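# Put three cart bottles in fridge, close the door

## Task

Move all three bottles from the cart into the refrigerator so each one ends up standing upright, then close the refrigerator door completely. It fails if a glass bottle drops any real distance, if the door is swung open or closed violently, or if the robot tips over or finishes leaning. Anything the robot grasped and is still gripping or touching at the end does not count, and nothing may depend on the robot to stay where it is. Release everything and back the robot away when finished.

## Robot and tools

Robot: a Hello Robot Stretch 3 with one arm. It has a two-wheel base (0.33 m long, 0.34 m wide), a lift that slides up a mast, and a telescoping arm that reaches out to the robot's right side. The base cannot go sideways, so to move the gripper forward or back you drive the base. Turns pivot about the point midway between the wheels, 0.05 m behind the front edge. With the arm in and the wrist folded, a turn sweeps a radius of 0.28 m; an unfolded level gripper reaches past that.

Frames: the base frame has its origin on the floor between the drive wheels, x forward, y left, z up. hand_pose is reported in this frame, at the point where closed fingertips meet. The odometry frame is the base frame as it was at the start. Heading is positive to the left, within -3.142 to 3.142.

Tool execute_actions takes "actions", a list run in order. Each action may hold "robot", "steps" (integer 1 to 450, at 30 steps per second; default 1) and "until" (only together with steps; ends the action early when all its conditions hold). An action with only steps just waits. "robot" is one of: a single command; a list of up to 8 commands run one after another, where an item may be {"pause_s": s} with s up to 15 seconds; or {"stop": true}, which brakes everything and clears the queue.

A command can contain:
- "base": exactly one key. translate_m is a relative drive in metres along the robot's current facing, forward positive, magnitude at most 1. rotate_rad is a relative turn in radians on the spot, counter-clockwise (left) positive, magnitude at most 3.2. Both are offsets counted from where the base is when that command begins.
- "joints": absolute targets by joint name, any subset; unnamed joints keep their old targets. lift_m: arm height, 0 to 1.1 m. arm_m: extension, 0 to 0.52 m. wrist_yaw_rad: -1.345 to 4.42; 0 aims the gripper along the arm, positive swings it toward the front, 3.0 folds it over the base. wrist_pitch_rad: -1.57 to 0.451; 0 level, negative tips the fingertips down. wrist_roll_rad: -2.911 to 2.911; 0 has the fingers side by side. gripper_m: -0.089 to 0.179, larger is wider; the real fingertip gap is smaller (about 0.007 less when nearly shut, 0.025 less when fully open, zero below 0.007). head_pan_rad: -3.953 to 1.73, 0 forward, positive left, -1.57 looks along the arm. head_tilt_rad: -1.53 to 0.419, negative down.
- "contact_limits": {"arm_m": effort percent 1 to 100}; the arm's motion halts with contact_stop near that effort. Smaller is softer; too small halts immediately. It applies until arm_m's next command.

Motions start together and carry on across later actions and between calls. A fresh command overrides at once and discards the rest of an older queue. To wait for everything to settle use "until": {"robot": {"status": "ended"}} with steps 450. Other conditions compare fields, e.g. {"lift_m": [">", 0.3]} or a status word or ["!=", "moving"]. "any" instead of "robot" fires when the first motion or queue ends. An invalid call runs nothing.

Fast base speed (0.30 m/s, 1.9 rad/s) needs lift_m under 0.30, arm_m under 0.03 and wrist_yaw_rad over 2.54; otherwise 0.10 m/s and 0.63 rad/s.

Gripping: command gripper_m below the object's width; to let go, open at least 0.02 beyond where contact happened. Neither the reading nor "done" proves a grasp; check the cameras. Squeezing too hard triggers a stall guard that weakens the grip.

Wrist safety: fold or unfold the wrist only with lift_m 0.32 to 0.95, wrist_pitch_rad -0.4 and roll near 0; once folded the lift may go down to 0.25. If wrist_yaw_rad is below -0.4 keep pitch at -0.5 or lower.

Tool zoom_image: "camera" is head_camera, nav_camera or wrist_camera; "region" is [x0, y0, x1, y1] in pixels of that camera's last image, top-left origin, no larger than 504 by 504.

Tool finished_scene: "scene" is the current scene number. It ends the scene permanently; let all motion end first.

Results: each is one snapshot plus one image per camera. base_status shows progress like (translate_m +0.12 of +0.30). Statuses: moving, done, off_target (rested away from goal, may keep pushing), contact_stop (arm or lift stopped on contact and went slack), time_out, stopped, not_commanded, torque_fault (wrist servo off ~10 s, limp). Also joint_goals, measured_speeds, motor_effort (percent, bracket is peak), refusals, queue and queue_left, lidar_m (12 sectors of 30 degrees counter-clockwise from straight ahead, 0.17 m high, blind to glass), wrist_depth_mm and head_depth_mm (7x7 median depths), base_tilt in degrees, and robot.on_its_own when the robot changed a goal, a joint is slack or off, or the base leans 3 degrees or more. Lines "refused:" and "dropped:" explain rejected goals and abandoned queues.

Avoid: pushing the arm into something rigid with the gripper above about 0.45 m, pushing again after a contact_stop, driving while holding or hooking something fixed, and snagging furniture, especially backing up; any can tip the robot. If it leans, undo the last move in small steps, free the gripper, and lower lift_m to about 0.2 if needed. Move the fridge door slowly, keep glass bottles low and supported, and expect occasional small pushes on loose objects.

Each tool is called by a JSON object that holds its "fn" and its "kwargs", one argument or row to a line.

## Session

{"fn": "execute_actions", "kwargs": {
  "actions": []
}}

Scene clock: 0.00 s.
robot.base_odometry: x=+0.000 y=+0.000 heading=+0.000 (m, m, rad; robot's odometry frame)
robot.turned_by_wheels: +0.000 (rad since the last result)
robot.turned_by_imu: +0.000 (rad since the last result)
robot.base_tilt: forward=+1.1 right=+0.0 (deg)
robot.lidar_m: 2.08 2.46 1.35 1.69 1.68 1.19 1.14 1.20 1.62 1.11 1.20 1.69
robot.head_depth_mm: 1943 2474 2240 2346 2263 2218 2017 / 1972 2446 2333 2414 2393 2330 1992 / 1981 2467 2482 2365 2226 2157 1993 / 1984 2479 2485 2541 2547 2534 1972 / 2008 2434 2454 2500 2535 2545 1953 / 2020 2430 2475 2491 2529 2544 1933 / 2056 2438 2452 2466 2515 2518 1925
robot.base_status: not_commanded
robot.joint_positions: lift_m=+0.553 arm_m=-0.001 wrist_yaw_rad=+3.115 wrist_pitch_rad=-0.410 wrist_roll_rad=-0.010 gripper_m=+0.037 head_pan_rad=+0.010 head_tilt_rad=-0.022
robot.joint_goals: lift_m=+0.553 arm_m=-0.001 wrist_yaw_rad=+3.115 wrist_pitch_rad=-0.410 wrist_roll_rad=-0.010 gripper_m=+0.037 head_pan_rad=+0.010 head_tilt_rad=-0.022
robot.joint_status: lift_m=not_commanded arm_m=not_commanded wrist_yaw_rad=not_commanded wrist_pitch_rad=not_commanded wrist_roll_rad=not_commanded gripper_m=not_commanded head_pan_rad=not_commanded head_tilt_rad=not_commanded
robot.measured_speeds: translate_m=+0.000 rotate_rad=+0.000 lift_m=+0.000 arm_m=+0.000 wrist_yaw_rad=+0.000 wrist_pitch_rad=+0.000 wrist_roll_rad=+0.000 head_pan_rad=+0.000 head_tilt_rad=+0.000
robot: refusals=0 queue=idle queue_left=0
robot.motor_effort: left_wheel=+0 right_wheel=+0 lift_m=+35 arm_m=+0 wrist_yaw_rad=+0 wrist_pitch_rad=+7 wrist_roll_rad=+0 gripper_m=+0 head_pan_rad=+0 head_tilt_rad=+1 (%)
robot.hand_pose: x=-0.0153 y=+0.0815 z=+0.5672 quat_wxyz=(+0.153, +0.690, +0.136, +0.694) (m; robot's base frame)
robot.wrist_depth_mm: - - - - - - - / - - - - - - - / - - - - - - - / - - - - - - - / - - - - - - - / 857 836 862 866 - 864 868 / 743 733 732 739 729 744 744
pictures: head_camera (sideways: a quarter turn clockwise sets it upright), nav_camera (sideways: a quarter turn counterclockwise sets it upright), wrist_camera
Images, in order (width x height): head_camera 896x504, nav_camera 672x504, wrist_camera 644x364.

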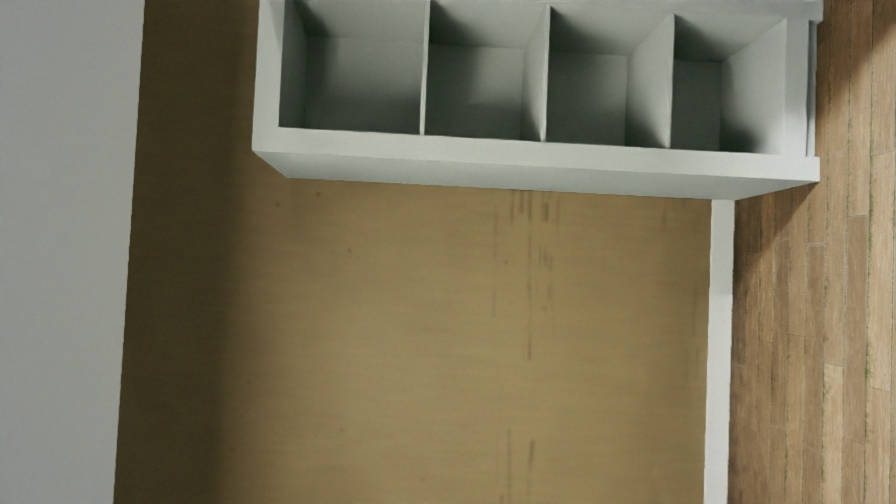

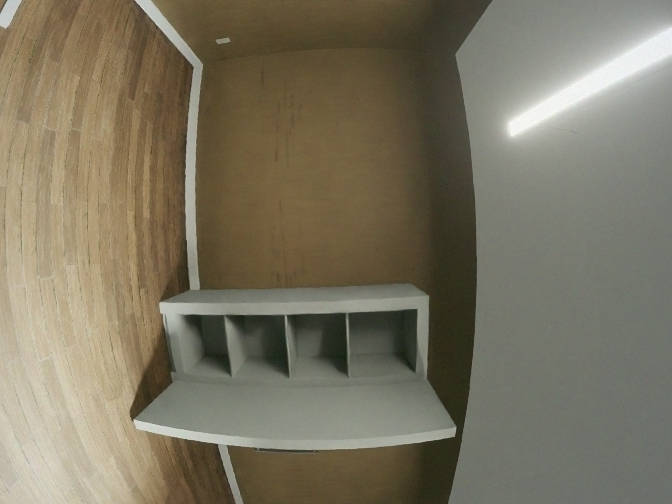

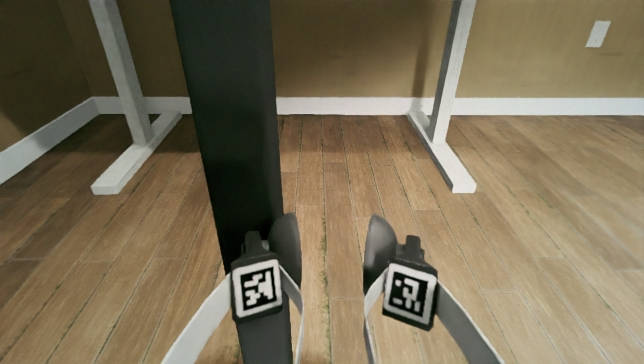

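{"fn": "execute_actions", "kwargs": {
  "actions": [
    {"robot":[{"base":{"rotate_rad":-1.4},"joints":{"head_tilt_rad":-0.6,"lift_m":0.93}},{"base":{"translate_m":0.5}}],"steps":450,"until":{"robot":{"status":"ended"}}}
  ]
}}

Scene clock: 15.13 s.
robot.base_odometry: x=+0.085 y=-0.493 heading=-1.400 (m, m, rad; robot's odometry frame)
robot.turned_by_wheels: -1.400 (rad since the last result)
robot.turned_by_imu: -1.408 (rad since the last result)
robot.base_tilt: forward=+1.2 right=+0.1 (deg)
robot.lidar_m: 0.64 2.83 1.40 1.97 2.71 1.80 1.97 1.51 1.24 1.24 1.36 0.64
robot.head_depth_mm: 2048 2266 2425 844 1047 955 1152 / 2092 2327 1090 719 1064 987 1136 / 2130 2347 1116 754 1091 1183 1148 / 2164 2402 1122 883 1093 1210 1188 / 2200 2420 2620 904 1078 1256 1186 / 2240 2510 2707 1900 1621 1358 1177 / 2284 2572 2716 2118 1679 1382 1174
robot.base_status: done (translate_m +0.5000 of +0.5000)
robot.joint_positions: lift_m=+0.930 arm_m=-0.001 wrist_yaw_rad=+3.115 wrist_pitch_rad=-0.410 wrist_roll_rad=-0.010 gripper_m=+0.037 head_pan_rad=+0.010 head_tilt_rad=-0.593
robot.joint_goals: lift_m=+0.930 arm_m=-0.001 wrist_yaw_rad=+3.115 wrist_pitch_rad=-0.410 wrist_roll_rad=-0.010 gripper_m=+0.037 head_pan_rad=+0.010 head_tilt_rad=-0.600
robot.joint_status: lift_m=done arm_m=not_commanded wrist_yaw_rad=not_commanded wrist_pitch_rad=not_commanded wrist_roll_rad=not_commanded gripper_m=not_commanded head_pan_rad=not_commanded head_tilt_rad=done
robot.measured_speeds: translate_m=+0.000 rotate_rad=+0.000 lift_m=+0.000 arm_m=+0.000 wrist_yaw_rad=+0.000 wrist_pitch_rad=+0.000 wrist_roll_rad=+0.000 head_pan_rad=+0.000 head_tilt_rad=+0.000
robot: refusals=0 queue=done queue_left=0
robot.motor_effort: left_wheel=+1(7) right_wheel=-2(4) lift_m=+41(41) arm_m=+0(0) wrist_yaw_rad=-1(1) wrist_pitch_rad=+7(7) wrist_roll_rad=+0(0) gripper_m=+1(0) head_pan_rad=+0(1) head_tilt_rad=-4(34) (%)
robot.hand_pose: x=-0.0153 y=+0.0814 z=+0.9442 quat_wxyz=(+0.153, +0.690, +0.136, +0.694) (m; robot's base frame)
robot.wrist_depth_mm: - - - - - - - / - - - - - - - / - - - - - - - / - - - - - - - / - - - - - - - / - - - - - - - / - - - - - - -
pictures: head_camera (sideways: a quarter turn clockwise sets it upright), nav_camera (sideways: a quarter turn counterclockwise sets it upright), wrist_camera
Images, in order (width x height): head_camera 896x504, nav_camera 672x504, wrist_camera 644x364.

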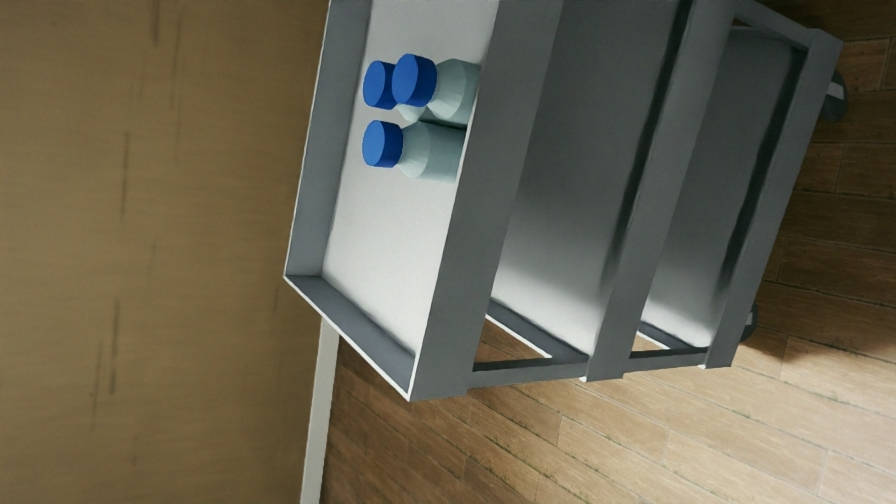

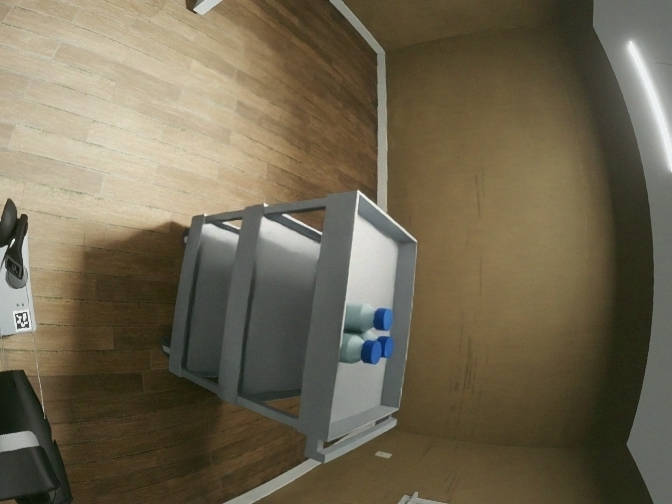

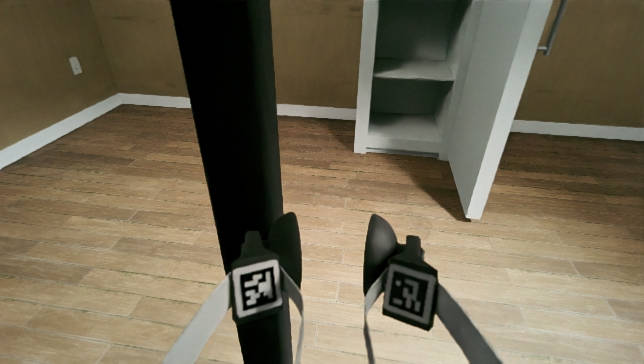

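{"fn": "execute_actions", "kwargs": {
  "actions": [
    {"robot":[{"base":{"rotate_rad":1.44},"joints":{"head_pan_rad":-1.5,"wrist_yaw_rad":-0.1,"wrist_pitch_rad":-0.4,"gripper_m":0.11}},{"base":{"translate_m":-0.06},"joints":{"arm_m":0.24,"lift_m":0.9}}],"steps":450,"until":{"robot":{"status":"ended"}}}
  ]
}}

Scene clock: 26.53 s.
robot.base_odometry: x=+0.025 y=-0.495 heading=+0.040 (m, m, rad; robot's odometry frame)
robot.turned_by_wheels: +1.440 (rad since the last result)
robot.turned_by_imu: +1.457 (rad since the last result)
robot.base_tilt: forward=+1.1 right=+0.1 (deg)
robot.lidar_m: 1.92 2.70 1.81 2.19 1.59 1.18 1.18 1.23 0.63 0.63 0.69 1.45
robot.head_depth_mm: 2063 2294 2460 - 830 1369 1205 / 2108 2335 2479 - 1070 985 1149 / 2108 2382 1117 - 1063 1162 1152 / 2144 2359 1112 764 1091 1181 1166 / 2125 2402 1124 880 1081 1237 1186 / 2183 2448 2588 907 1071 1261 1181 / 2222 2467 2702 882 1616 1377 1179
robot.base_status: done (translate_m -0.0600 of -0.0600)
robot.joint_positions: lift_m=+0.900 arm_m=+0.240 wrist_yaw_rad=-0.098 wrist_pitch_rad=-0.415 wrist_roll_rad=-0.010 gripper_m=+0.110 head_pan_rad=-1.493 head_tilt_rad=-0.593
robot.joint_goals: lift_m=+0.900 arm_m=+0.240 wrist_yaw_rad=-0.100 wrist_pitch_rad=-0.400 wrist_roll_rad=-0.010 gripper_m=+0.110 head_pan_rad=-1.500 head_tilt_rad=-0.600
robot.joint_status: lift_m=done arm_m=done wrist_yaw_rad=done wrist_pitch_rad=done wrist_roll_rad=not_commanded gripper_m=done head_pan_rad=done head_tilt_rad=done
robot.measured_speeds: translate_m=+0.000 rotate_rad=+0.000 lift_m=+0.000 arm_m=+0.000 wrist_yaw_rad=+0.000 wrist_pitch_rad=+0.000 wrist_roll_rad=+0.000 head_pan_rad=+0.000 head_tilt_rad=+0.000
robot: refusals=0 queue=done queue_left=0
robot.motor_effort: left_wheel=-2(9) right_wheel=+2(4) lift_m=+28(40) arm_m=+4(3) wrist_yaw_rad=-3(3) wrist_pitch_rad=+7(6) wrist_roll_rad=+0(0) gripper_m=+1(89) head_pan_rad=-2(34) head_tilt_rad=-4(4) (%)
robot.hand_pose: x=-0.0436 y=-0.6083 z=+0.9135 quat_wxyz=(+0.688, +0.113, -0.694, -0.179) (m; robot's base frame)
robot.wrist_depth_mm: - - - - - - - / - 637 629 613 - - - / 466 548 242 245 578 489 - / 412 434 249 192 441 421 340 / 351 352 262 207 345 359 299 / 231 227 224 213 230 306 281 / 270 260 244 234 224 222 206
pictures: head_camera (sideways: a quarter turn clockwise sets it upright), nav_camera (sideways: a quarter turn counterclockwise sets it upright), wrist_camera
Images, in order (width x height): head_camera 896x504, nav_camera 672x504, wrist_camera 644x364.

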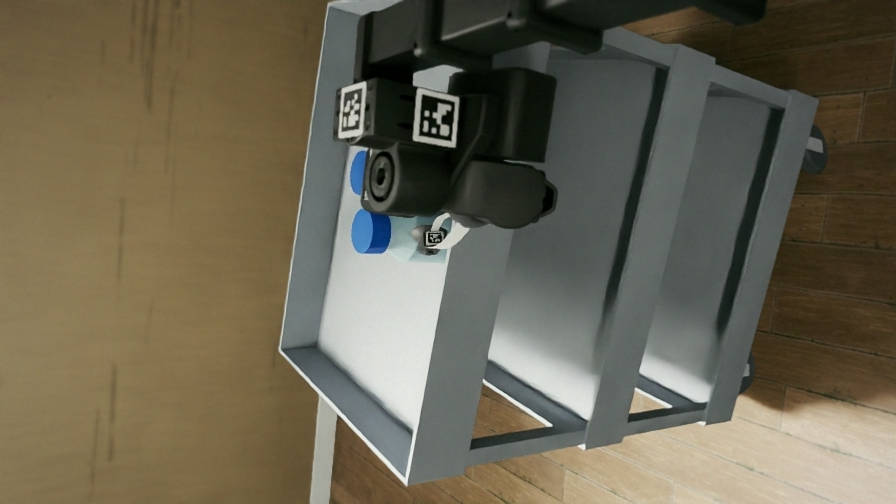

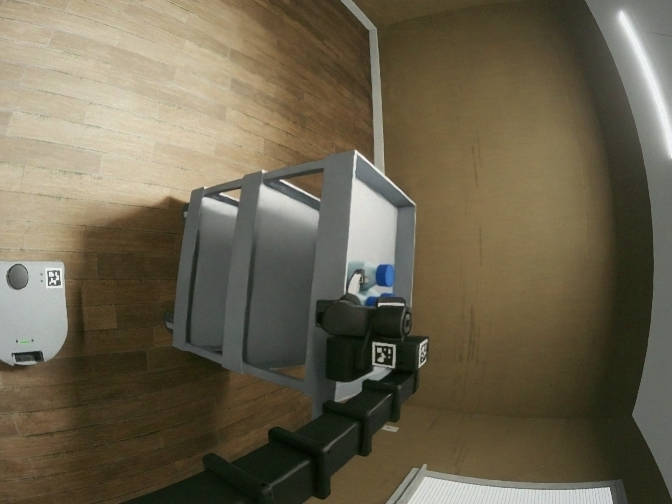

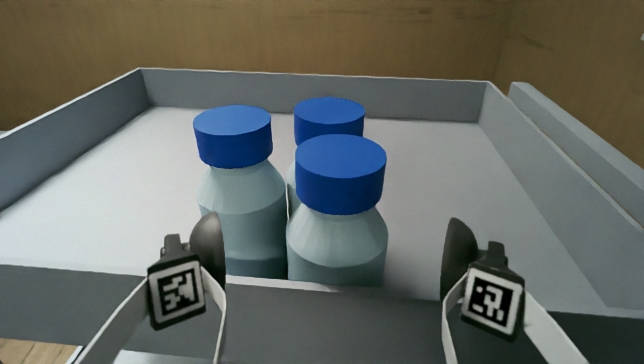

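{"fn": "execute_actions", "kwargs": {
  "actions": [
    {"robot":[{"base":{"translate_m":-0.088},"joints":{"wrist_yaw_rad":0.25}},{"joints":{"arm_m":0.312}},{"joints":{"lift_m":0.845}}],"steps":450,"until":{"robot":{"status":"ended"}}}
  ]
}}

Scene clock: 36.63 s.
robot.base_odometry: x=-0.063 y=-0.499 heading=+0.040 (m, m, rad; robot's odometry frame)
robot.turned_by_wheels: +0.000 (rad since the last result)
robot.turned_by_imu: +0.002 (rad since the last result)
robot.base_tilt: forward=+1.1 right=+0.1 (deg)
robot.lidar_m: 1.90 2.80 1.84 2.19 1.49 1.09 1.09 1.14 0.62 0.61 0.67 1.54
robot.head_depth_mm: 2067 2300 2488 821 - 1392 1182 / 2082 2320 1776 - 928 1349 1204 / 2121 2337 1104 - 1072 1156 1148 / 2133 2375 1116 741 1085 1185 1163 / 2175 2395 1122 766 1086 1212 1187 / 2178 2448 1108 873 1070 1257 1184 / 2217 2471 2656 895 1043 1289 1178
robot.base_status: done (translate_m -0.0880 of -0.0880)
robot.joint_positions: lift_m=+0.845 arm_m=+0.312 wrist_yaw_rad=+0.247 wrist_pitch_rad=-0.381 wrist_roll_rad=+0.000 gripper_m=+0.110 head_pan_rad=-1.493 head_tilt_rad=-0.593
robot.joint_goals: lift_m=+0.845 arm_m=+0.312 wrist_yaw_rad=+0.250 wrist_pitch_rad=-0.400 wrist_roll_rad=+0.000 gripper_m=+0.110 head_pan_rad=-1.500 head_tilt_rad=-0.600
robot.joint_status: lift_m=done arm_m=done wrist_yaw_rad=done wrist_pitch_rad=done wrist_roll_rad=not_commanded gripper_m=done head_pan_rad=done head_tilt_rad=done
robot.measured_speeds: translate_m=+0.000 rotate_rad=+0.000 lift_m=+0.000 arm_m=+0.000 wrist_yaw_rad=+0.000 wrist_pitch_rad=+0.000 wrist_roll_rad=+0.000 head_pan_rad=+0.000 head_tilt_rad=+0.000
robot: refusals=0 queue=done queue_left=0
robot.motor_effort: left_wheel=-2(5) right_wheel=+2(3) lift_m=+25(26) arm_m=+3(2) wrist_yaw_rad=+2(4) wrist_pitch_rad=-10(10) wrist_roll_rad=-4(4) gripper_m=+1(1) head_pan_rad=-2(2) head_tilt_rad=-4(4) (%)
robot.hand_pose: x=+0.0345 y=-0.6787 z=+0.8663 quat_wxyz=(+0.706, +0.219, -0.672, -0.048) (m; robot's base frame)
robot.wrist_depth_mm: - - - - - - - / - 503 177 197 502 - - / 380 453 170 118 429 452 426 / 363 365 181 102 331 367 369 / 293 290 189 119 272 294 292 / 198 164 204 121 229 248 244 / 392 179 139 126 201 203 209
pictures: head_camera (sideways: a quarter turn clockwise sets it upright), nav_camera (sideways: a quarter turn counterclockwise sets it upright), wrist_camera
Images, in order (width x height): head_camera 896x504, nav_camera 672x504, wrist_camera 644x364.

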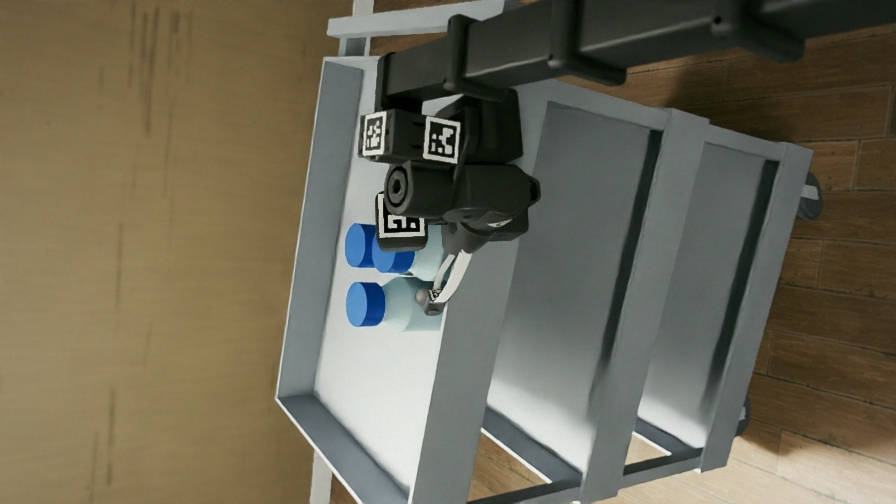

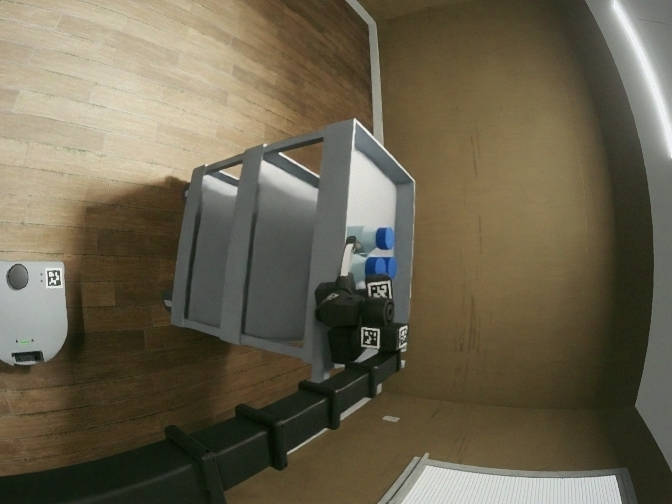

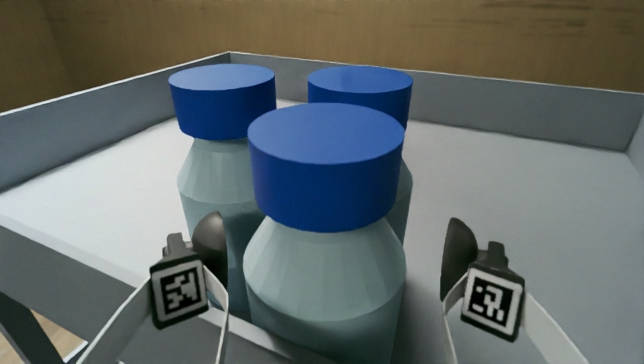

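{"fn": "execute_actions", "kwargs": {
  "actions": [
    {"robot":[{"joints":{"arm_m":0.306,"lift_m":0.89}},{"joints":{"gripper_m":0.0}},{"joints":{"lift_m":0.92}}],"steps":450,"until":{"robot":{"status":"ended"}}}
  ]
}}

Scene clock: 51.30 s.
robot.base_odometry: x=-0.063 y=-0.499 heading=+0.040 (m, m, rad; robot's odometry frame)
robot.turned_by_wheels: +0.000 (rad since the last result)
robot.turned_by_imu: +0.002 (rad since the last result)
robot.base_tilt: forward=+1.3 right=+0.1 (deg)
robot.lidar_m: 1.90 2.79 1.84 2.19 1.49 1.10 1.09 1.14 0.62 0.61 0.67 1.54
robot.head_depth_mm: 2097 2312 2502 - 1692 1425 1205 / 2108 2337 - 712 851 1345 1206 / 2116 2354 2542 723 1062 1155 1149 / 2153 2394 1113 734 1084 1180 1171 / 2159 2401 1115 773 1081 1211 1182 / 2181 2416 1104 870 1069 1259 1181 / 2199 2480 2646 892 1038 1285 1171
robot.base_status: done (translate_m -0.0880 of -0.0880)
robot.joint_positions: lift_m=+0.920 arm_m=+0.306 wrist_yaw_rad=+0.249 wrist_pitch_rad=-0.445 wrist_roll_rad=-0.008 gripper_m=+0.004 head_pan_rad=-1.493 head_tilt_rad=-0.593
robot.joint_goals: lift_m=+0.920 arm_m=+0.306 wrist_yaw_rad=+0.250 wrist_pitch_rad=-0.400 wrist_roll_rad=-0.008 gripper_m=+0.003 head_pan_rad=-1.500 head_tilt_rad=-0.600
robot.joint_status: lift_m=done arm_m=done wrist_yaw_rad=done wrist_pitch_rad=done wrist_roll_rad=not_commanded gripper_m=done head_pan_rad=done head_tilt_rad=done
robot.measured_speeds: translate_m=+0.000 rotate_rad=+0.000 lift_m=+0.000 arm_m=+0.000 wrist_yaw_rad=+0.000 wrist_pitch_rad=+0.000 wrist_roll_rad=+0.000 head_pan_rad=+0.000 head_tilt_rad=+0.000
robot: refusals=0 queue=done queue_left=0
robot.motor_effort: left_wheel=-2(3) right_wheel=+2(2) lift_m=+46(50) arm_m=-3(6) wrist_yaw_rad=+0(2) wrist_pitch_rad=+22(28) wrist_roll_rad=-1(4) gripper_m=-22(99) head_pan_rad=-2(2) head_tilt_rad=-4(3) (%)
robot.hand_pose: x=+0.0329 y=-0.6654 z=+0.9262 quat_wxyz=(+0.706, +0.241, -0.662, -0.069) (m; robot's base frame)
robot.wrist_depth_mm: - - - - - - - / - - 645 616 - - - / - 494 557 558 529 494 457 / 398 440 210 157 423 444 429 / 362 362 232 131 351 367 364 / 272 311 - 145 157 313 312 / - 254 260 153 258 271 271
pictures: head_camera (sideways: a quarter turn clockwise sets it upright), nav_camera (sideways: a quarter turn counterclockwise sets it upright), wrist_camera
Images, in order (width x height): head_camera 896x504, nav_camera 672x504, wrist_camera 644x364.

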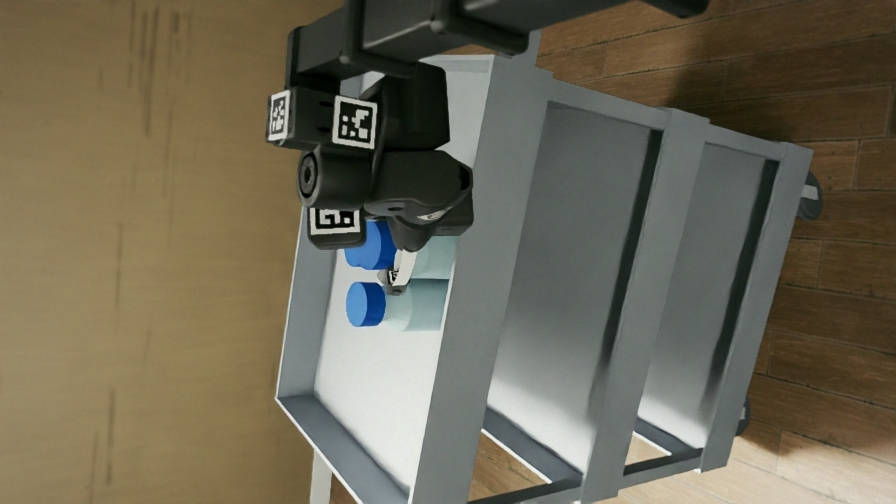

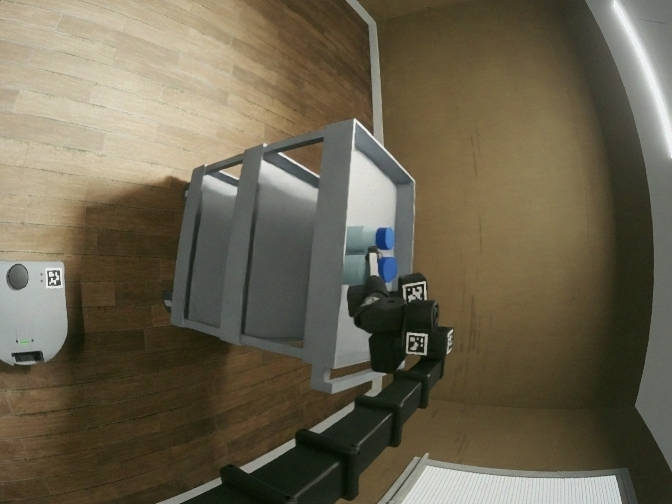

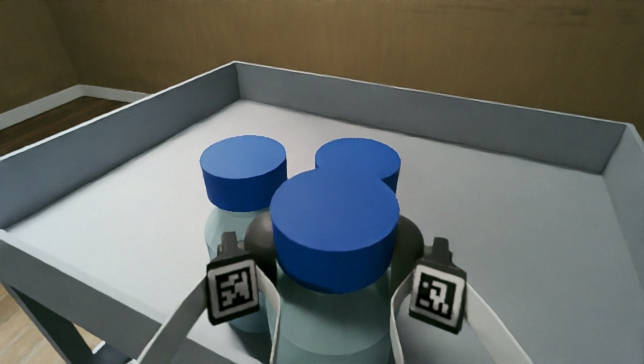

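{"fn": "execute_actions", "kwargs": {
  "actions": [
    {"robot":[{"joints":{"lift_m":1.0}},{"base":{"translate_m":0.42},"joints":{"lift_m":1.075,"arm_m":0.0,"wrist_yaw_rad":1.2,"head_pan_rad":-0.6,"head_tilt_rad":-0.8}},{"base":{"translate_m":1}}],"steps":450,"until":{"robot":{"status":"ended"}}},
    {"steps":450,"until":{"robot":{"status":"ended"}}}
  ]
}}

Scene clock: 77.03 s.
robot.base_odometry: x=+1.356 y=-0.442 heading=+0.040 (m, m, rad; robot's odometry frame)
robot.turned_by_wheels: +0.000 (rad since the last result)
robot.turned_by_imu: +0.014 (rad since the last result)
robot.base_tilt: forward=+1.1 right=+0.1 (deg)
robot.lidar_m: 0.70 1.32 1.85 2.15 2.26 2.56 2.49 1.22 1.53 0.49 0.51 0.72
robot.head_depth_mm: 510 556 588 652 779 865 1083 / 569 629 645 299 841 1058 1118 / 647 724 815 346 1111 1237 1120 / 706 811 949 1133 1372 1262 1116 / 799 850 1121 1276 1371 1260 1107 / 945 837 1231 1097 1322 1253 1101 / 950 791 1196 1054 1293 1225 1098
robot.base_status: done (translate_m +1.0000 of +1.0000)
robot.joint_positions: lift_m=+1.075 arm_m=+0.000 wrist_yaw_rad=+1.199 wrist_pitch_rad=-0.446 wrist_roll_rad=-0.008 gripper_m=+0.004 head_pan_rad=-0.607 head_tilt_rad=-0.790
robot.joint_goals: lift_m=+1.075 arm_m=+0.000 wrist_yaw_rad=+1.200 wrist_pitch_rad=-0.400 wrist_roll_rad=-0.008 gripper_m=+0.003 head_pan_rad=-0.600 head_tilt_rad=-0.800
robot.joint_status: lift_m=done arm_m=done wrist_yaw_rad=done wrist_pitch_rad=done wrist_roll_rad=not_commanded gripper_m=done head_pan_rad=done head_tilt_rad=done
robot.measured_speeds: translate_m=+0.000 rotate_rad=+0.000 lift_m=+0.000 arm_m=+0.000 wrist_yaw_rad=+0.000 wrist_pitch_rad=+0.000 wrist_roll_rad=+0.000 head_pan_rad=+0.000 head_tilt_rad=+0.000
robot: refusals=0 queue=done queue_left=0
robot.motor_effort: left_wheel=-2(4) right_wheel=+2(6) lift_m=+44(45) arm_m=-2(4) wrist_yaw_rad=+0(6) wrist_pitch_rad=+22(23) wrist_roll_rad=-1(1) gripper_m=-21(21) head_pan_rad=+3(33) head_tilt_rad=-5(20) (%)
robot.hand_pose: x=+0.1843 y=-0.2257 z=+1.0812 quat_wxyz=(+0.660, +0.517, -0.478, +0.262) (m; robot's base frame)
robot.wrist_depth_mm: 489 882 923 794 520 368 283 / 521 770 842 787 554 380 290 / 592 640 - 850 572 396 298 / - 755 - 158 561 403 305 / - 732 - 132 525 421 312 / - 849 - 144 157 427 321 / - - - 152 606 418 328
pictures: head_camera (sideways: a quarter turn clockwise sets it upright), nav_camera (sideways: a quarter turn counterclockwise sets it upright), wrist_camera
Images, in order (width x height): head_camera 896x504, nav_camera 672x504, wrist_camera 644x364.

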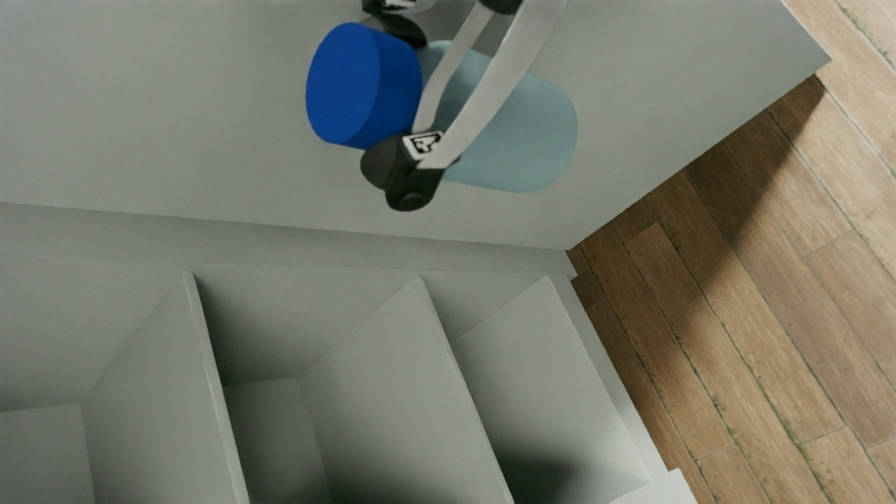

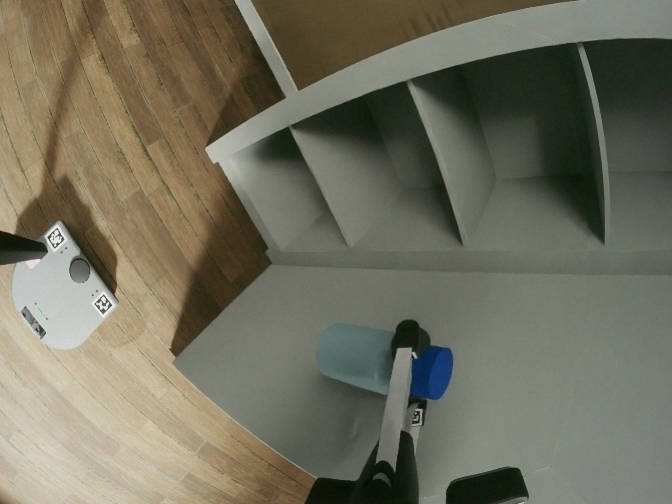

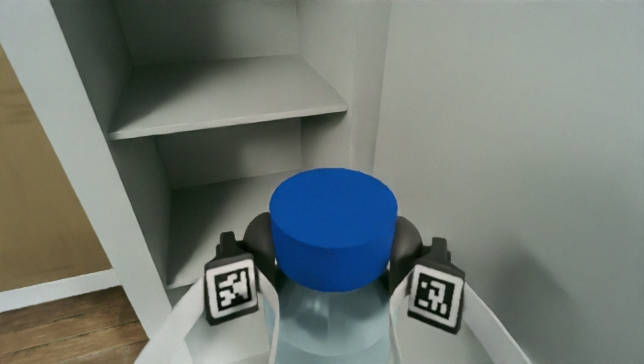

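{"fn": "execute_actions", "kwargs": {
  "actions": [
    {"robot":[{"base":{"translate_m":0.08}},{"base":{"rotate_rad":1.3},"joints":{"wrist_yaw_rad":-0.1,"head_pan_rad":-1.45,"head_tilt_rad":-0.5}},{"joints":{"arm_m":0.22}}],"steps":450,"until":{"robot":{"status":"ended"}}}
  ]
}}

Scene clock: 92.30 s.
robot.base_odometry: x=+1.436 y=-0.439 heading=+1.340 (m, m, rad; robot's odometry frame)
robot.turned_by_wheels: +1.300 (rad since the last result)
robot.turned_by_imu: +1.317 (rad since the last result)
robot.base_tilt: forward=+1.2 right=+0.0 (deg)
robot.lidar_m: 2.15 1.94 2.52 2.57 1.38 1.29 0.49 0.49 0.57 0.93 0.62 1.37
robot.head_depth_mm: 859 - - 836 956 979 1079 / 868 - - 781 1121 1132 1178 / 856 953 1029 807 1147 1241 1159 / 842 943 1010 802 1142 992 1159 / 831 920 984 754 1055 934 1099 / 477 524 578 651 755 1357 1178 / 901 1009 1132 1254 1417 1477 1223
robot.base_status: done (rotate_rad +1.2999 of +1.3000)
robot.joint_positions: lift_m=+1.075 arm_m=+0.220 wrist_yaw_rad=-0.098 wrist_pitch_rad=-0.446 wrist_roll_rad=-0.008 gripper_m=+0.004 head_pan_rad=-1.443 head_tilt_rad=-0.507
robot.joint_goals: lift_m=+1.075 arm_m=+0.220 wrist_yaw_rad=-0.100 wrist_pitch_rad=-0.400 wrist_roll_rad=-0.008 gripper_m=+0.003 head_pan_rad=-1.450 head_tilt_rad=-0.500
robot.joint_status: lift_m=done arm_m=done wrist_yaw_rad=done wrist_pitch_rad=done wrist_roll_rad=not_commanded gripper_m=done head_pan_rad=done head_tilt_rad=done
robot.measured_speeds: translate_m=+0.000 rotate_rad=+0.000 lift_m=+0.000 arm_m=+0.000 wrist_yaw_rad=+0.000 wrist_pitch_rad=+0.000 wrist_roll_rad=+0.000 head_pan_rad=+0.000 head_tilt_rad=+0.000
robot: refusals=0 queue=done queue_left=0
robot.motor_effort: left_wheel=-2(7) right_wheel=+1(5) lift_m=+44(44) arm_m=+4(2) wrist_yaw_rad=-2(3) wrist_pitch_rad=+22(22) wrist_roll_rad=-1(1) gripper_m=-21(21) head_pan_rad=-2(26) head_tilt_rad=+3(23) (%)
robot.hand_pose: x=-0.0432 y=-0.5844 z=+1.0812 quat_wxyz=(+0.684, +0.123, -0.694, -0.190) (m; robot's base frame)
robot.wrist_depth_mm: 371 505 544 588 515 360 280 / 361 533 589 638 538 373 286 / 344 572 609 620 562 386 301 / 322 468 485 158 484 398 328 / 305 397 410 131 388 386 372 / 292 337 - 144 157 425 364 / 279 297 310 151 608 500 371
pictures: head_camera (sideways: a quarter turn clockwise sets it upright), nav_camera (sideways: a quarter turn counterclockwise sets it upright), wrist_camera
Images, in order (width x height): head_camera 896x504, nav_camera 672x504, wrist_camera 644x364.

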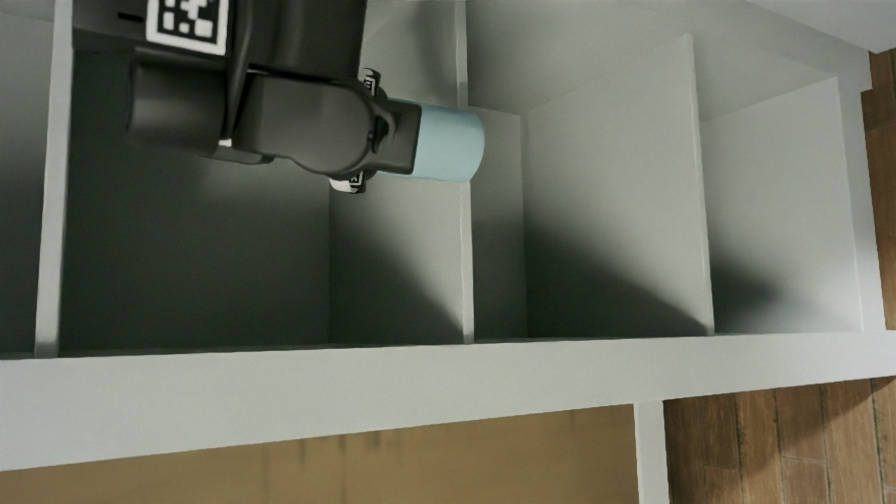

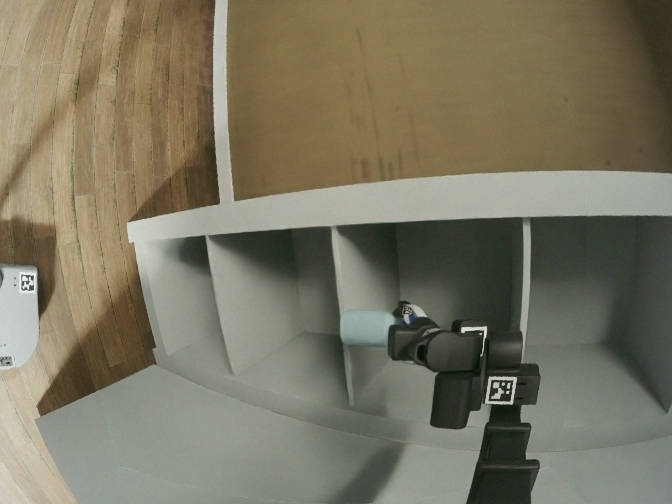

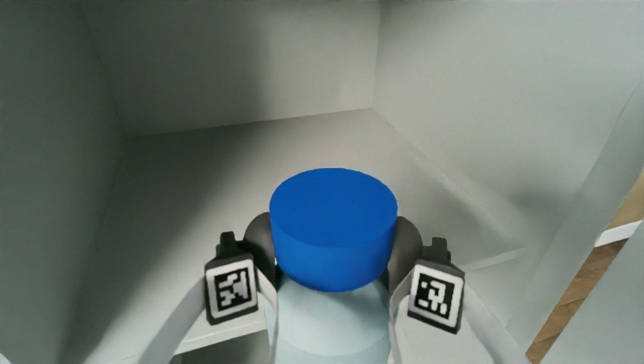

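{"fn": "execute_actions", "kwargs": {
  "actions": [
    {"robot":[{"joints":{"arm_m":0.5,"lift_m":1.06}},{"joints":{"lift_m":1.035}}],"steps":450,"until":{"robot":{"status":"ended"}}}
  ]
}}

Scene clock: 100.03 s.
robot.base_odometry: x=+1.436 y=-0.439 heading=+1.340 (m, m, rad; robot's odometry frame)
robot.turned_by_wheels: +0.000 (rad since the last result)
robot.turned_by_imu: +0.002 (rad since the last result)
robot.base_tilt: forward=+1.0 right=+0.1 (deg)
robot.lidar_m: 2.15 1.94 2.51 2.57 1.38 1.28 0.49 0.49 0.57 0.93 0.62 1.38
robot.head_depth_mm: 869 936 937 835 963 984 1078 / 868 - 983 820 1123 1138 1170 / 849 954 1008 810 1148 1252 1161 / 839 938 1010 801 1139 993 1152 / 828 918 984 754 1063 932 1097 / 477 523 577 649 751 1351 1176 / 900 1009 1128 1254 1422 1461 1226
robot.base_status: done (rotate_rad +1.2999 of +1.3000)
robot.joint_positions: lift_m=+1.035 arm_m=+0.500 wrist_yaw_rad=-0.098 wrist_pitch_rad=-0.446 wrist_roll_rad=-0.008 gripper_m=+0.004 head_pan_rad=-1.443 head_tilt_rad=-0.507
robot.joint_goals: lift_m=+1.035 arm_m=+0.500 wrist_yaw_rad=-0.100 wrist_pitch_rad=-0.400 wrist_roll_rad=-0.008 gripper_m=+0.003 head_pan_rad=-1.450 head_tilt_rad=-0.500
robot.joint_status: lift_m=done arm_m=done wrist_yaw_rad=done wrist_pitch_rad=done wrist_roll_rad=not_commanded gripper_m=done head_pan_rad=done head_tilt_rad=done
robot.measured_speeds: translate_m=+0.000 rotate_rad=+0.000 lift_m=+0.000 arm_m=+0.000 wrist_yaw_rad=+0.000 wrist_pitch_rad=+0.000 wrist_roll_rad=+0.000 head_pan_rad=+0.000 head_tilt_rad=+0.000
robot: refusals=0 queue=done queue_left=0
robot.motor_effort: left_wheel=-3(3) right_wheel=+1(2) lift_m=+31(47) arm_m=+4(5) wrist_yaw_rad=-2(3) wrist_pitch_rad=+22(22) wrist_roll_rad=-1(1) gripper_m=-21(21) head_pan_rad=-3(2) head_tilt_rad=+3(3) (%)
robot.hand_pose: x=-0.0432 y=-0.8644 z=+1.0416 quat_wxyz=(+0.684, +0.123, -0.694, -0.190) (m; robot's base frame)
robot.wrist_depth_mm: 264 276 300 324 349 283 216 / 281 300 321 350 380 290 223 / 300 324 352 387 410 298 228 / 323 352 379 158 401 312 234 / 337 339 353 132 330 320 240 / 290 287 - 143 157 291 245 / 250 252 246 152 243 256 243
pictures: head_camera (sideways: a quarter turn clockwise sets it upright), nav_camera (sideways: a quarter turn counterclockwise sets it upright), wrist_camera
Images, in order (width x height): head_camera 896x504, nav_camera 672x504, wrist_camera 644x364.

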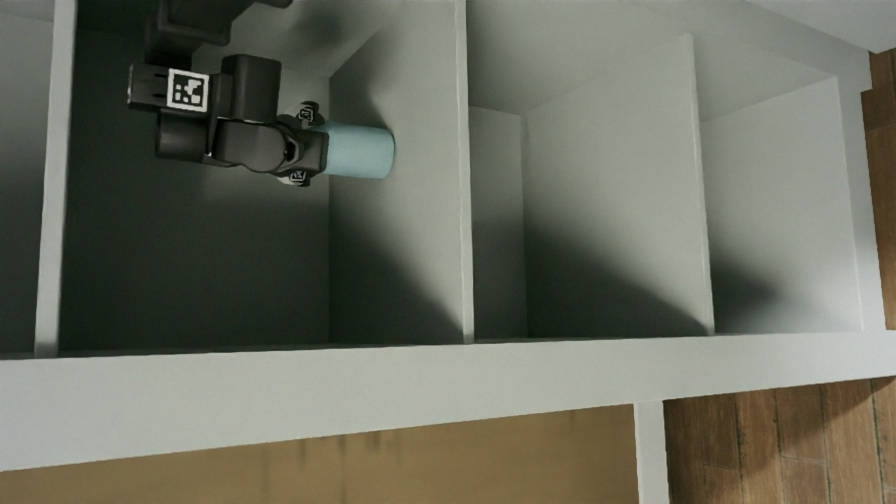

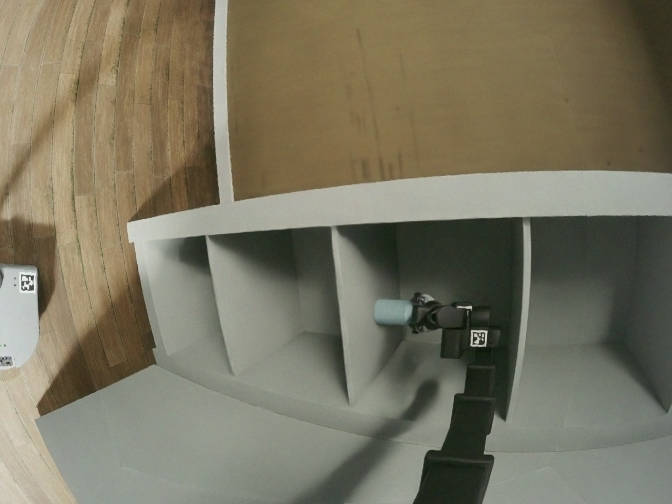

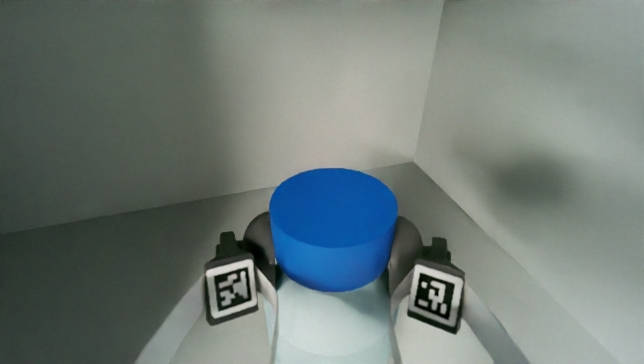

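{"fn": "execute_actions", "kwargs": {
  "actions": [
    {"robot":[{"joints":{"lift_m":1.022}},{"joints":{"gripper_m":0.1}},{"joints":{"arm_m":0}},{"base":{"rotate_rad":-1.3},"joints":{"lift_m":0.89}},{"base":{"translate_m":-0.29}},{"base":{"translate_m":-1},"joints":{"arm_m":0.2,"wrist_yaw_rad":-0.39}},{"joints":{"arm_m":0.29}}],"steps":450,"until":{"robot":{"status":"ended"}}},
    {"steps":450,"until":{"robot":{"status":"ended"}}}
  ]
}}

Scene clock: 139.30 s.
robot.base_odometry: x=+0.147 y=-0.490 heading=+0.040 (m, m, rad; robot's odometry frame)
robot.turned_by_wheels: -1.300 (rad since the last result)
robot.turned_by_imu: -1.313 (rad since the last result)
robot.base_tilt: forward=+1.2 right=+0.1 (deg)
robot.lidar_m: 1.90 2.58 2.26 1.79 1.81 1.31 1.30 1.36 0.65 0.64 0.71 1.34
robot.head_depth_mm: 2082 2261 2469 - 733 971 1092 / 2084 2263 2459 - 1129 969 1137 / 2142 2338 2527 1032 1124 1013 1161 / 2135 2381 2525 973 1117 1045 1164 / 2171 2389 2682 919 1090 1091 1180 / 2208 2421 2695 2427 1825 1466 1233 / 2251 2464 2713 2417 1829 1464 1228
robot.base_status: done (translate_m -1.0000 of -1.0000)
robot.joint_positions: lift_m=+0.890 arm_m=+0.290 wrist_yaw_rad=-0.388 wrist_pitch_rad=-0.415 wrist_roll_rad=-0.008 gripper_m=+0.100 head_pan_rad=-1.443 head_tilt_rad=-0.507
robot.joint_goals: lift_m=+0.890 arm_m=+0.290 wrist_yaw_rad=-0.390 wrist_pitch_rad=-0.400 wrist_roll_rad=-0.008 gripper_m=+0.100 head_pan_rad=-1.450 head_tilt_rad=-0.500
robot.joint_status: lift_m=done arm_m=done wrist_yaw_rad=done wrist_pitch_rad=done wrist_roll_rad=not_commanded gripper_m=done head_pan_rad=done head_tilt_rad=done
robot.measured_speeds: translate_m=+0.000 rotate_rad=+0.000 lift_m=+0.000 arm_m=+0.000 wrist_yaw_rad=+0.000 wrist_pitch_rad=+0.000 wrist_roll_rad=+0.000 head_pan_rad=+0.000 head_tilt_rad=+0.000
robot: refusals=0 queue=done queue_left=0
robot.motor_effort: left_wheel=+2(6) right_wheel=-2(4) lift_m=+28(31) arm_m=+5(3) wrist_yaw_rad=-2(3) wrist_pitch_rad=+7(23) wrist_roll_rad=-1(1) gripper_m=+0(85) head_pan_rad=-2(2) head_tilt_rad=+3(3) (%)
robot.hand_pose: x=-0.1066 y=-0.6427 z=+0.9035 quat_wxyz=(+0.654, +0.011, -0.704, -0.277) (m; robot's base frame)
robot.wrist_depth_mm: - - - - - - - / - - 563 585 601 - - / 482 537 515 227 490 447 408 / 406 416 395 222 382 411 332 / 335 338 223 222 319 346 327 / 284 283 253 248 287 214 220 / 246 174 181 190 208 237 259
pictures: head_camera (sideways: a quarter turn clockwise sets it upright), nav_camera (sideways: a quarter turn counterclockwise sets it upright), wrist_camera
Images, in order (width x height): head_camera 896x504, nav_camera 672x504, wrist_camera 644x364.

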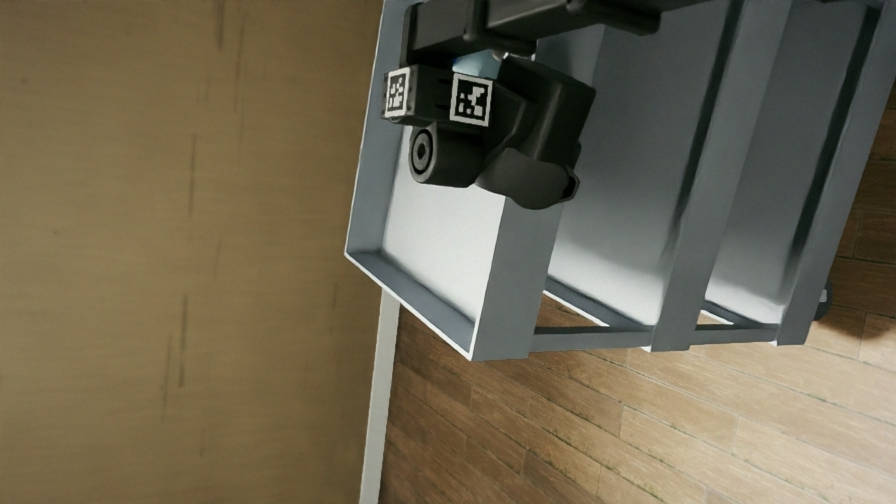

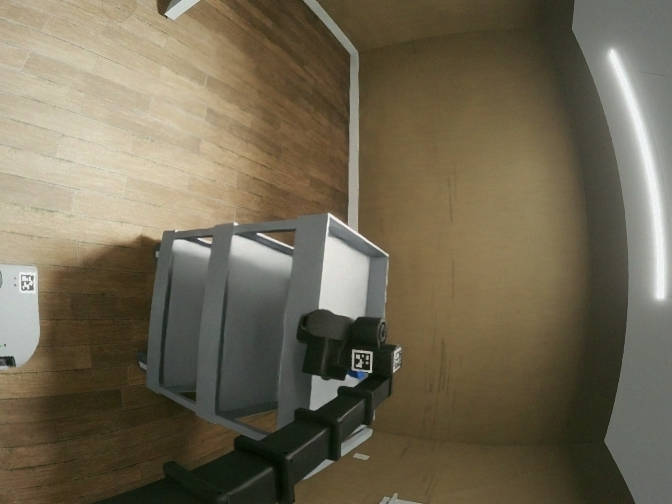

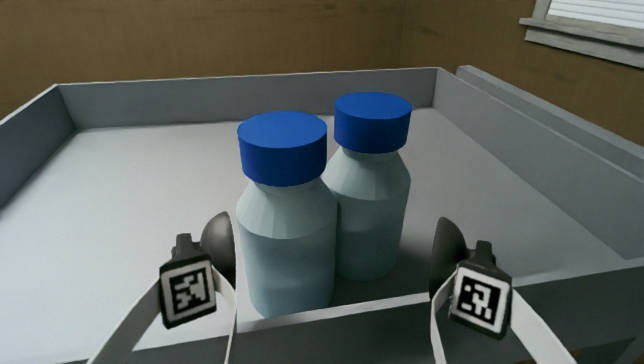

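{"fn": "execute_actions", "kwargs": {
  "actions": [
    {"robot":[{"joints":{"arm_m":0.364}},{"joints":{"gripper_m":0.0}},{"joints":{"lift_m":0.92}}],"steps":450,"until":{"robot":{"status":"ended"}}}
  ]
}}

Scene clock: 148.97 s.
robot.base_odometry: x=+0.147 y=-0.490 heading=+0.040 (m, m, rad; robot's odometry frame)
robot.turned_by_wheels: +0.000 (rad since the last result)
robot.turned_by_imu: +0.002 (rad since the last result)
robot.base_tilt: forward=+1.2 right=+0.0 (deg)
robot.lidar_m: 1.90 2.58 2.25 1.78 1.80 1.31 1.30 1.36 0.65 0.64 0.71 1.34
robot.head_depth_mm: 2069 2220 2407 771 741 973 1090 / 2098 2301 2437 - 765 971 1142 / 2116 2317 2509 956 1082 1015 1161 / 2160 2374 2522 976 1113 1042 1160 / 2206 2409 2632 923 1092 1085 1181 / 2210 2412 2713 2425 1830 1468 1231 / 2262 2463 2739 2397 1823 1461 1225
robot.base_status: done (translate_m -1.0000 of -1.0000)
robot.joint_positions: lift_m=+0.920 arm_m=+0.364 wrist_yaw_rad=-0.388 wrist_pitch_rad=-0.447 wrist_roll_rad=-0.008 gripper_m=+0.004 head_pan_rad=-1.443 head_tilt_rad=-0.507
robot.joint_goals: lift_m=+0.920 arm_m=+0.364 wrist_yaw_rad=-0.390 wrist_pitch_rad=-0.400 wrist_roll_rad=-0.008 gripper_m=+0.003 head_pan_rad=-1.450 head_tilt_rad=-0.500
robot.joint_status: lift_m=done arm_m=done wrist_yaw_rad=done wrist_pitch_rad=done wrist_roll_rad=not_commanded gripper_m=done head_pan_rad=done head_tilt_rad=done
robot.measured_speeds: translate_m=+0.000 rotate_rad=+0.000 lift_m=+0.000 arm_m=+0.000 wrist_yaw_rad=+0.000 wrist_pitch_rad=+0.000 wrist_roll_rad=+0.000 head_pan_rad=+0.000 head_tilt_rad=+0.000
robot: refusals=0 queue=done queue_left=0
robot.motor_effort: left_wheel=+2(4) right_wheel=-2(5) lift_m=+45(48) arm_m=+2(4) wrist_yaw_rad=-3(5) wrist_pitch_rad=+23(25) wrist_roll_rad=-1(1) gripper_m=-19(99) head_pan_rad=-2(2) head_tilt_rad=+3(3) (%)
robot.hand_pose: x=-0.1049 y=-0.7130 z=+0.9260 quat_wxyz=(+0.649, +0.022, -0.704, -0.287) (m; robot's base frame)
robot.wrist_depth_mm: - - - - - - - / - - - - - - - / 468 489 511 539 558 476 - / 422 443 437 158 195 428 360 / 359 361 374 134 182 366 341 / 305 306 - 153 - 312 311 / 266 267 260 155 232 271 271
pictures: head_camera (sideways: a quarter turn clockwise sets it upright), nav_camera (sideways: a quarter turn counterclockwise sets it upright), wrist_camera
Images, in order (width x height): head_camera 896x504, nav_camera 672x504, wrist_camera 644x364.

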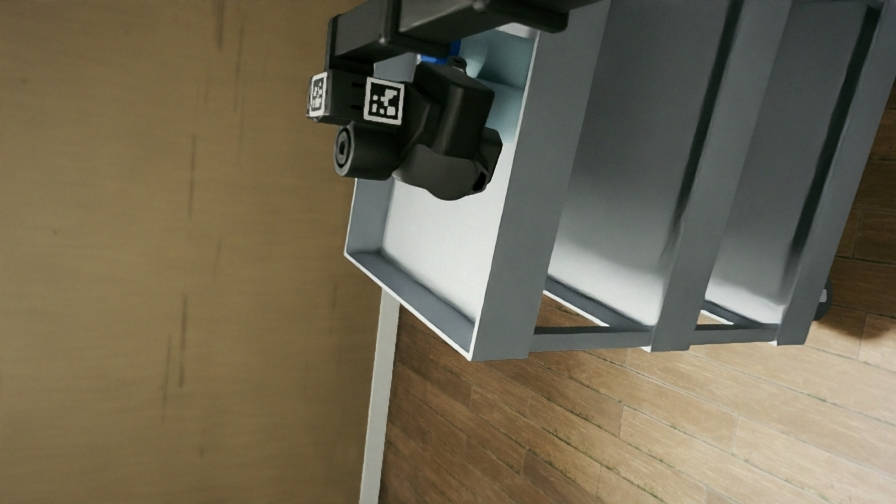

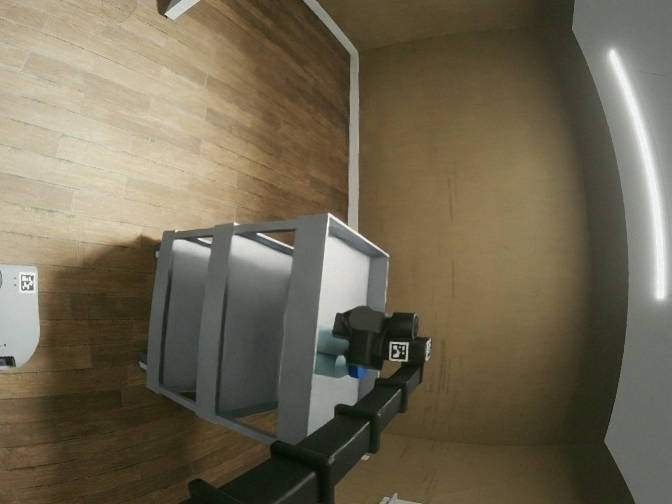

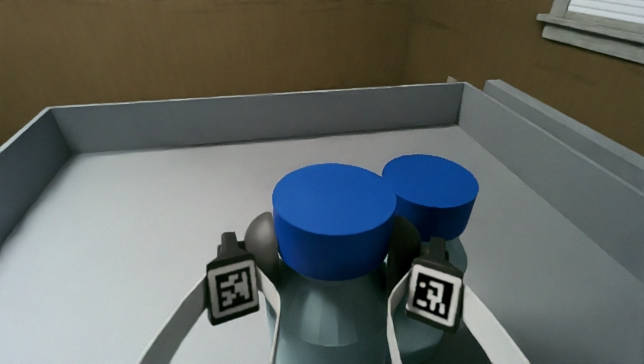

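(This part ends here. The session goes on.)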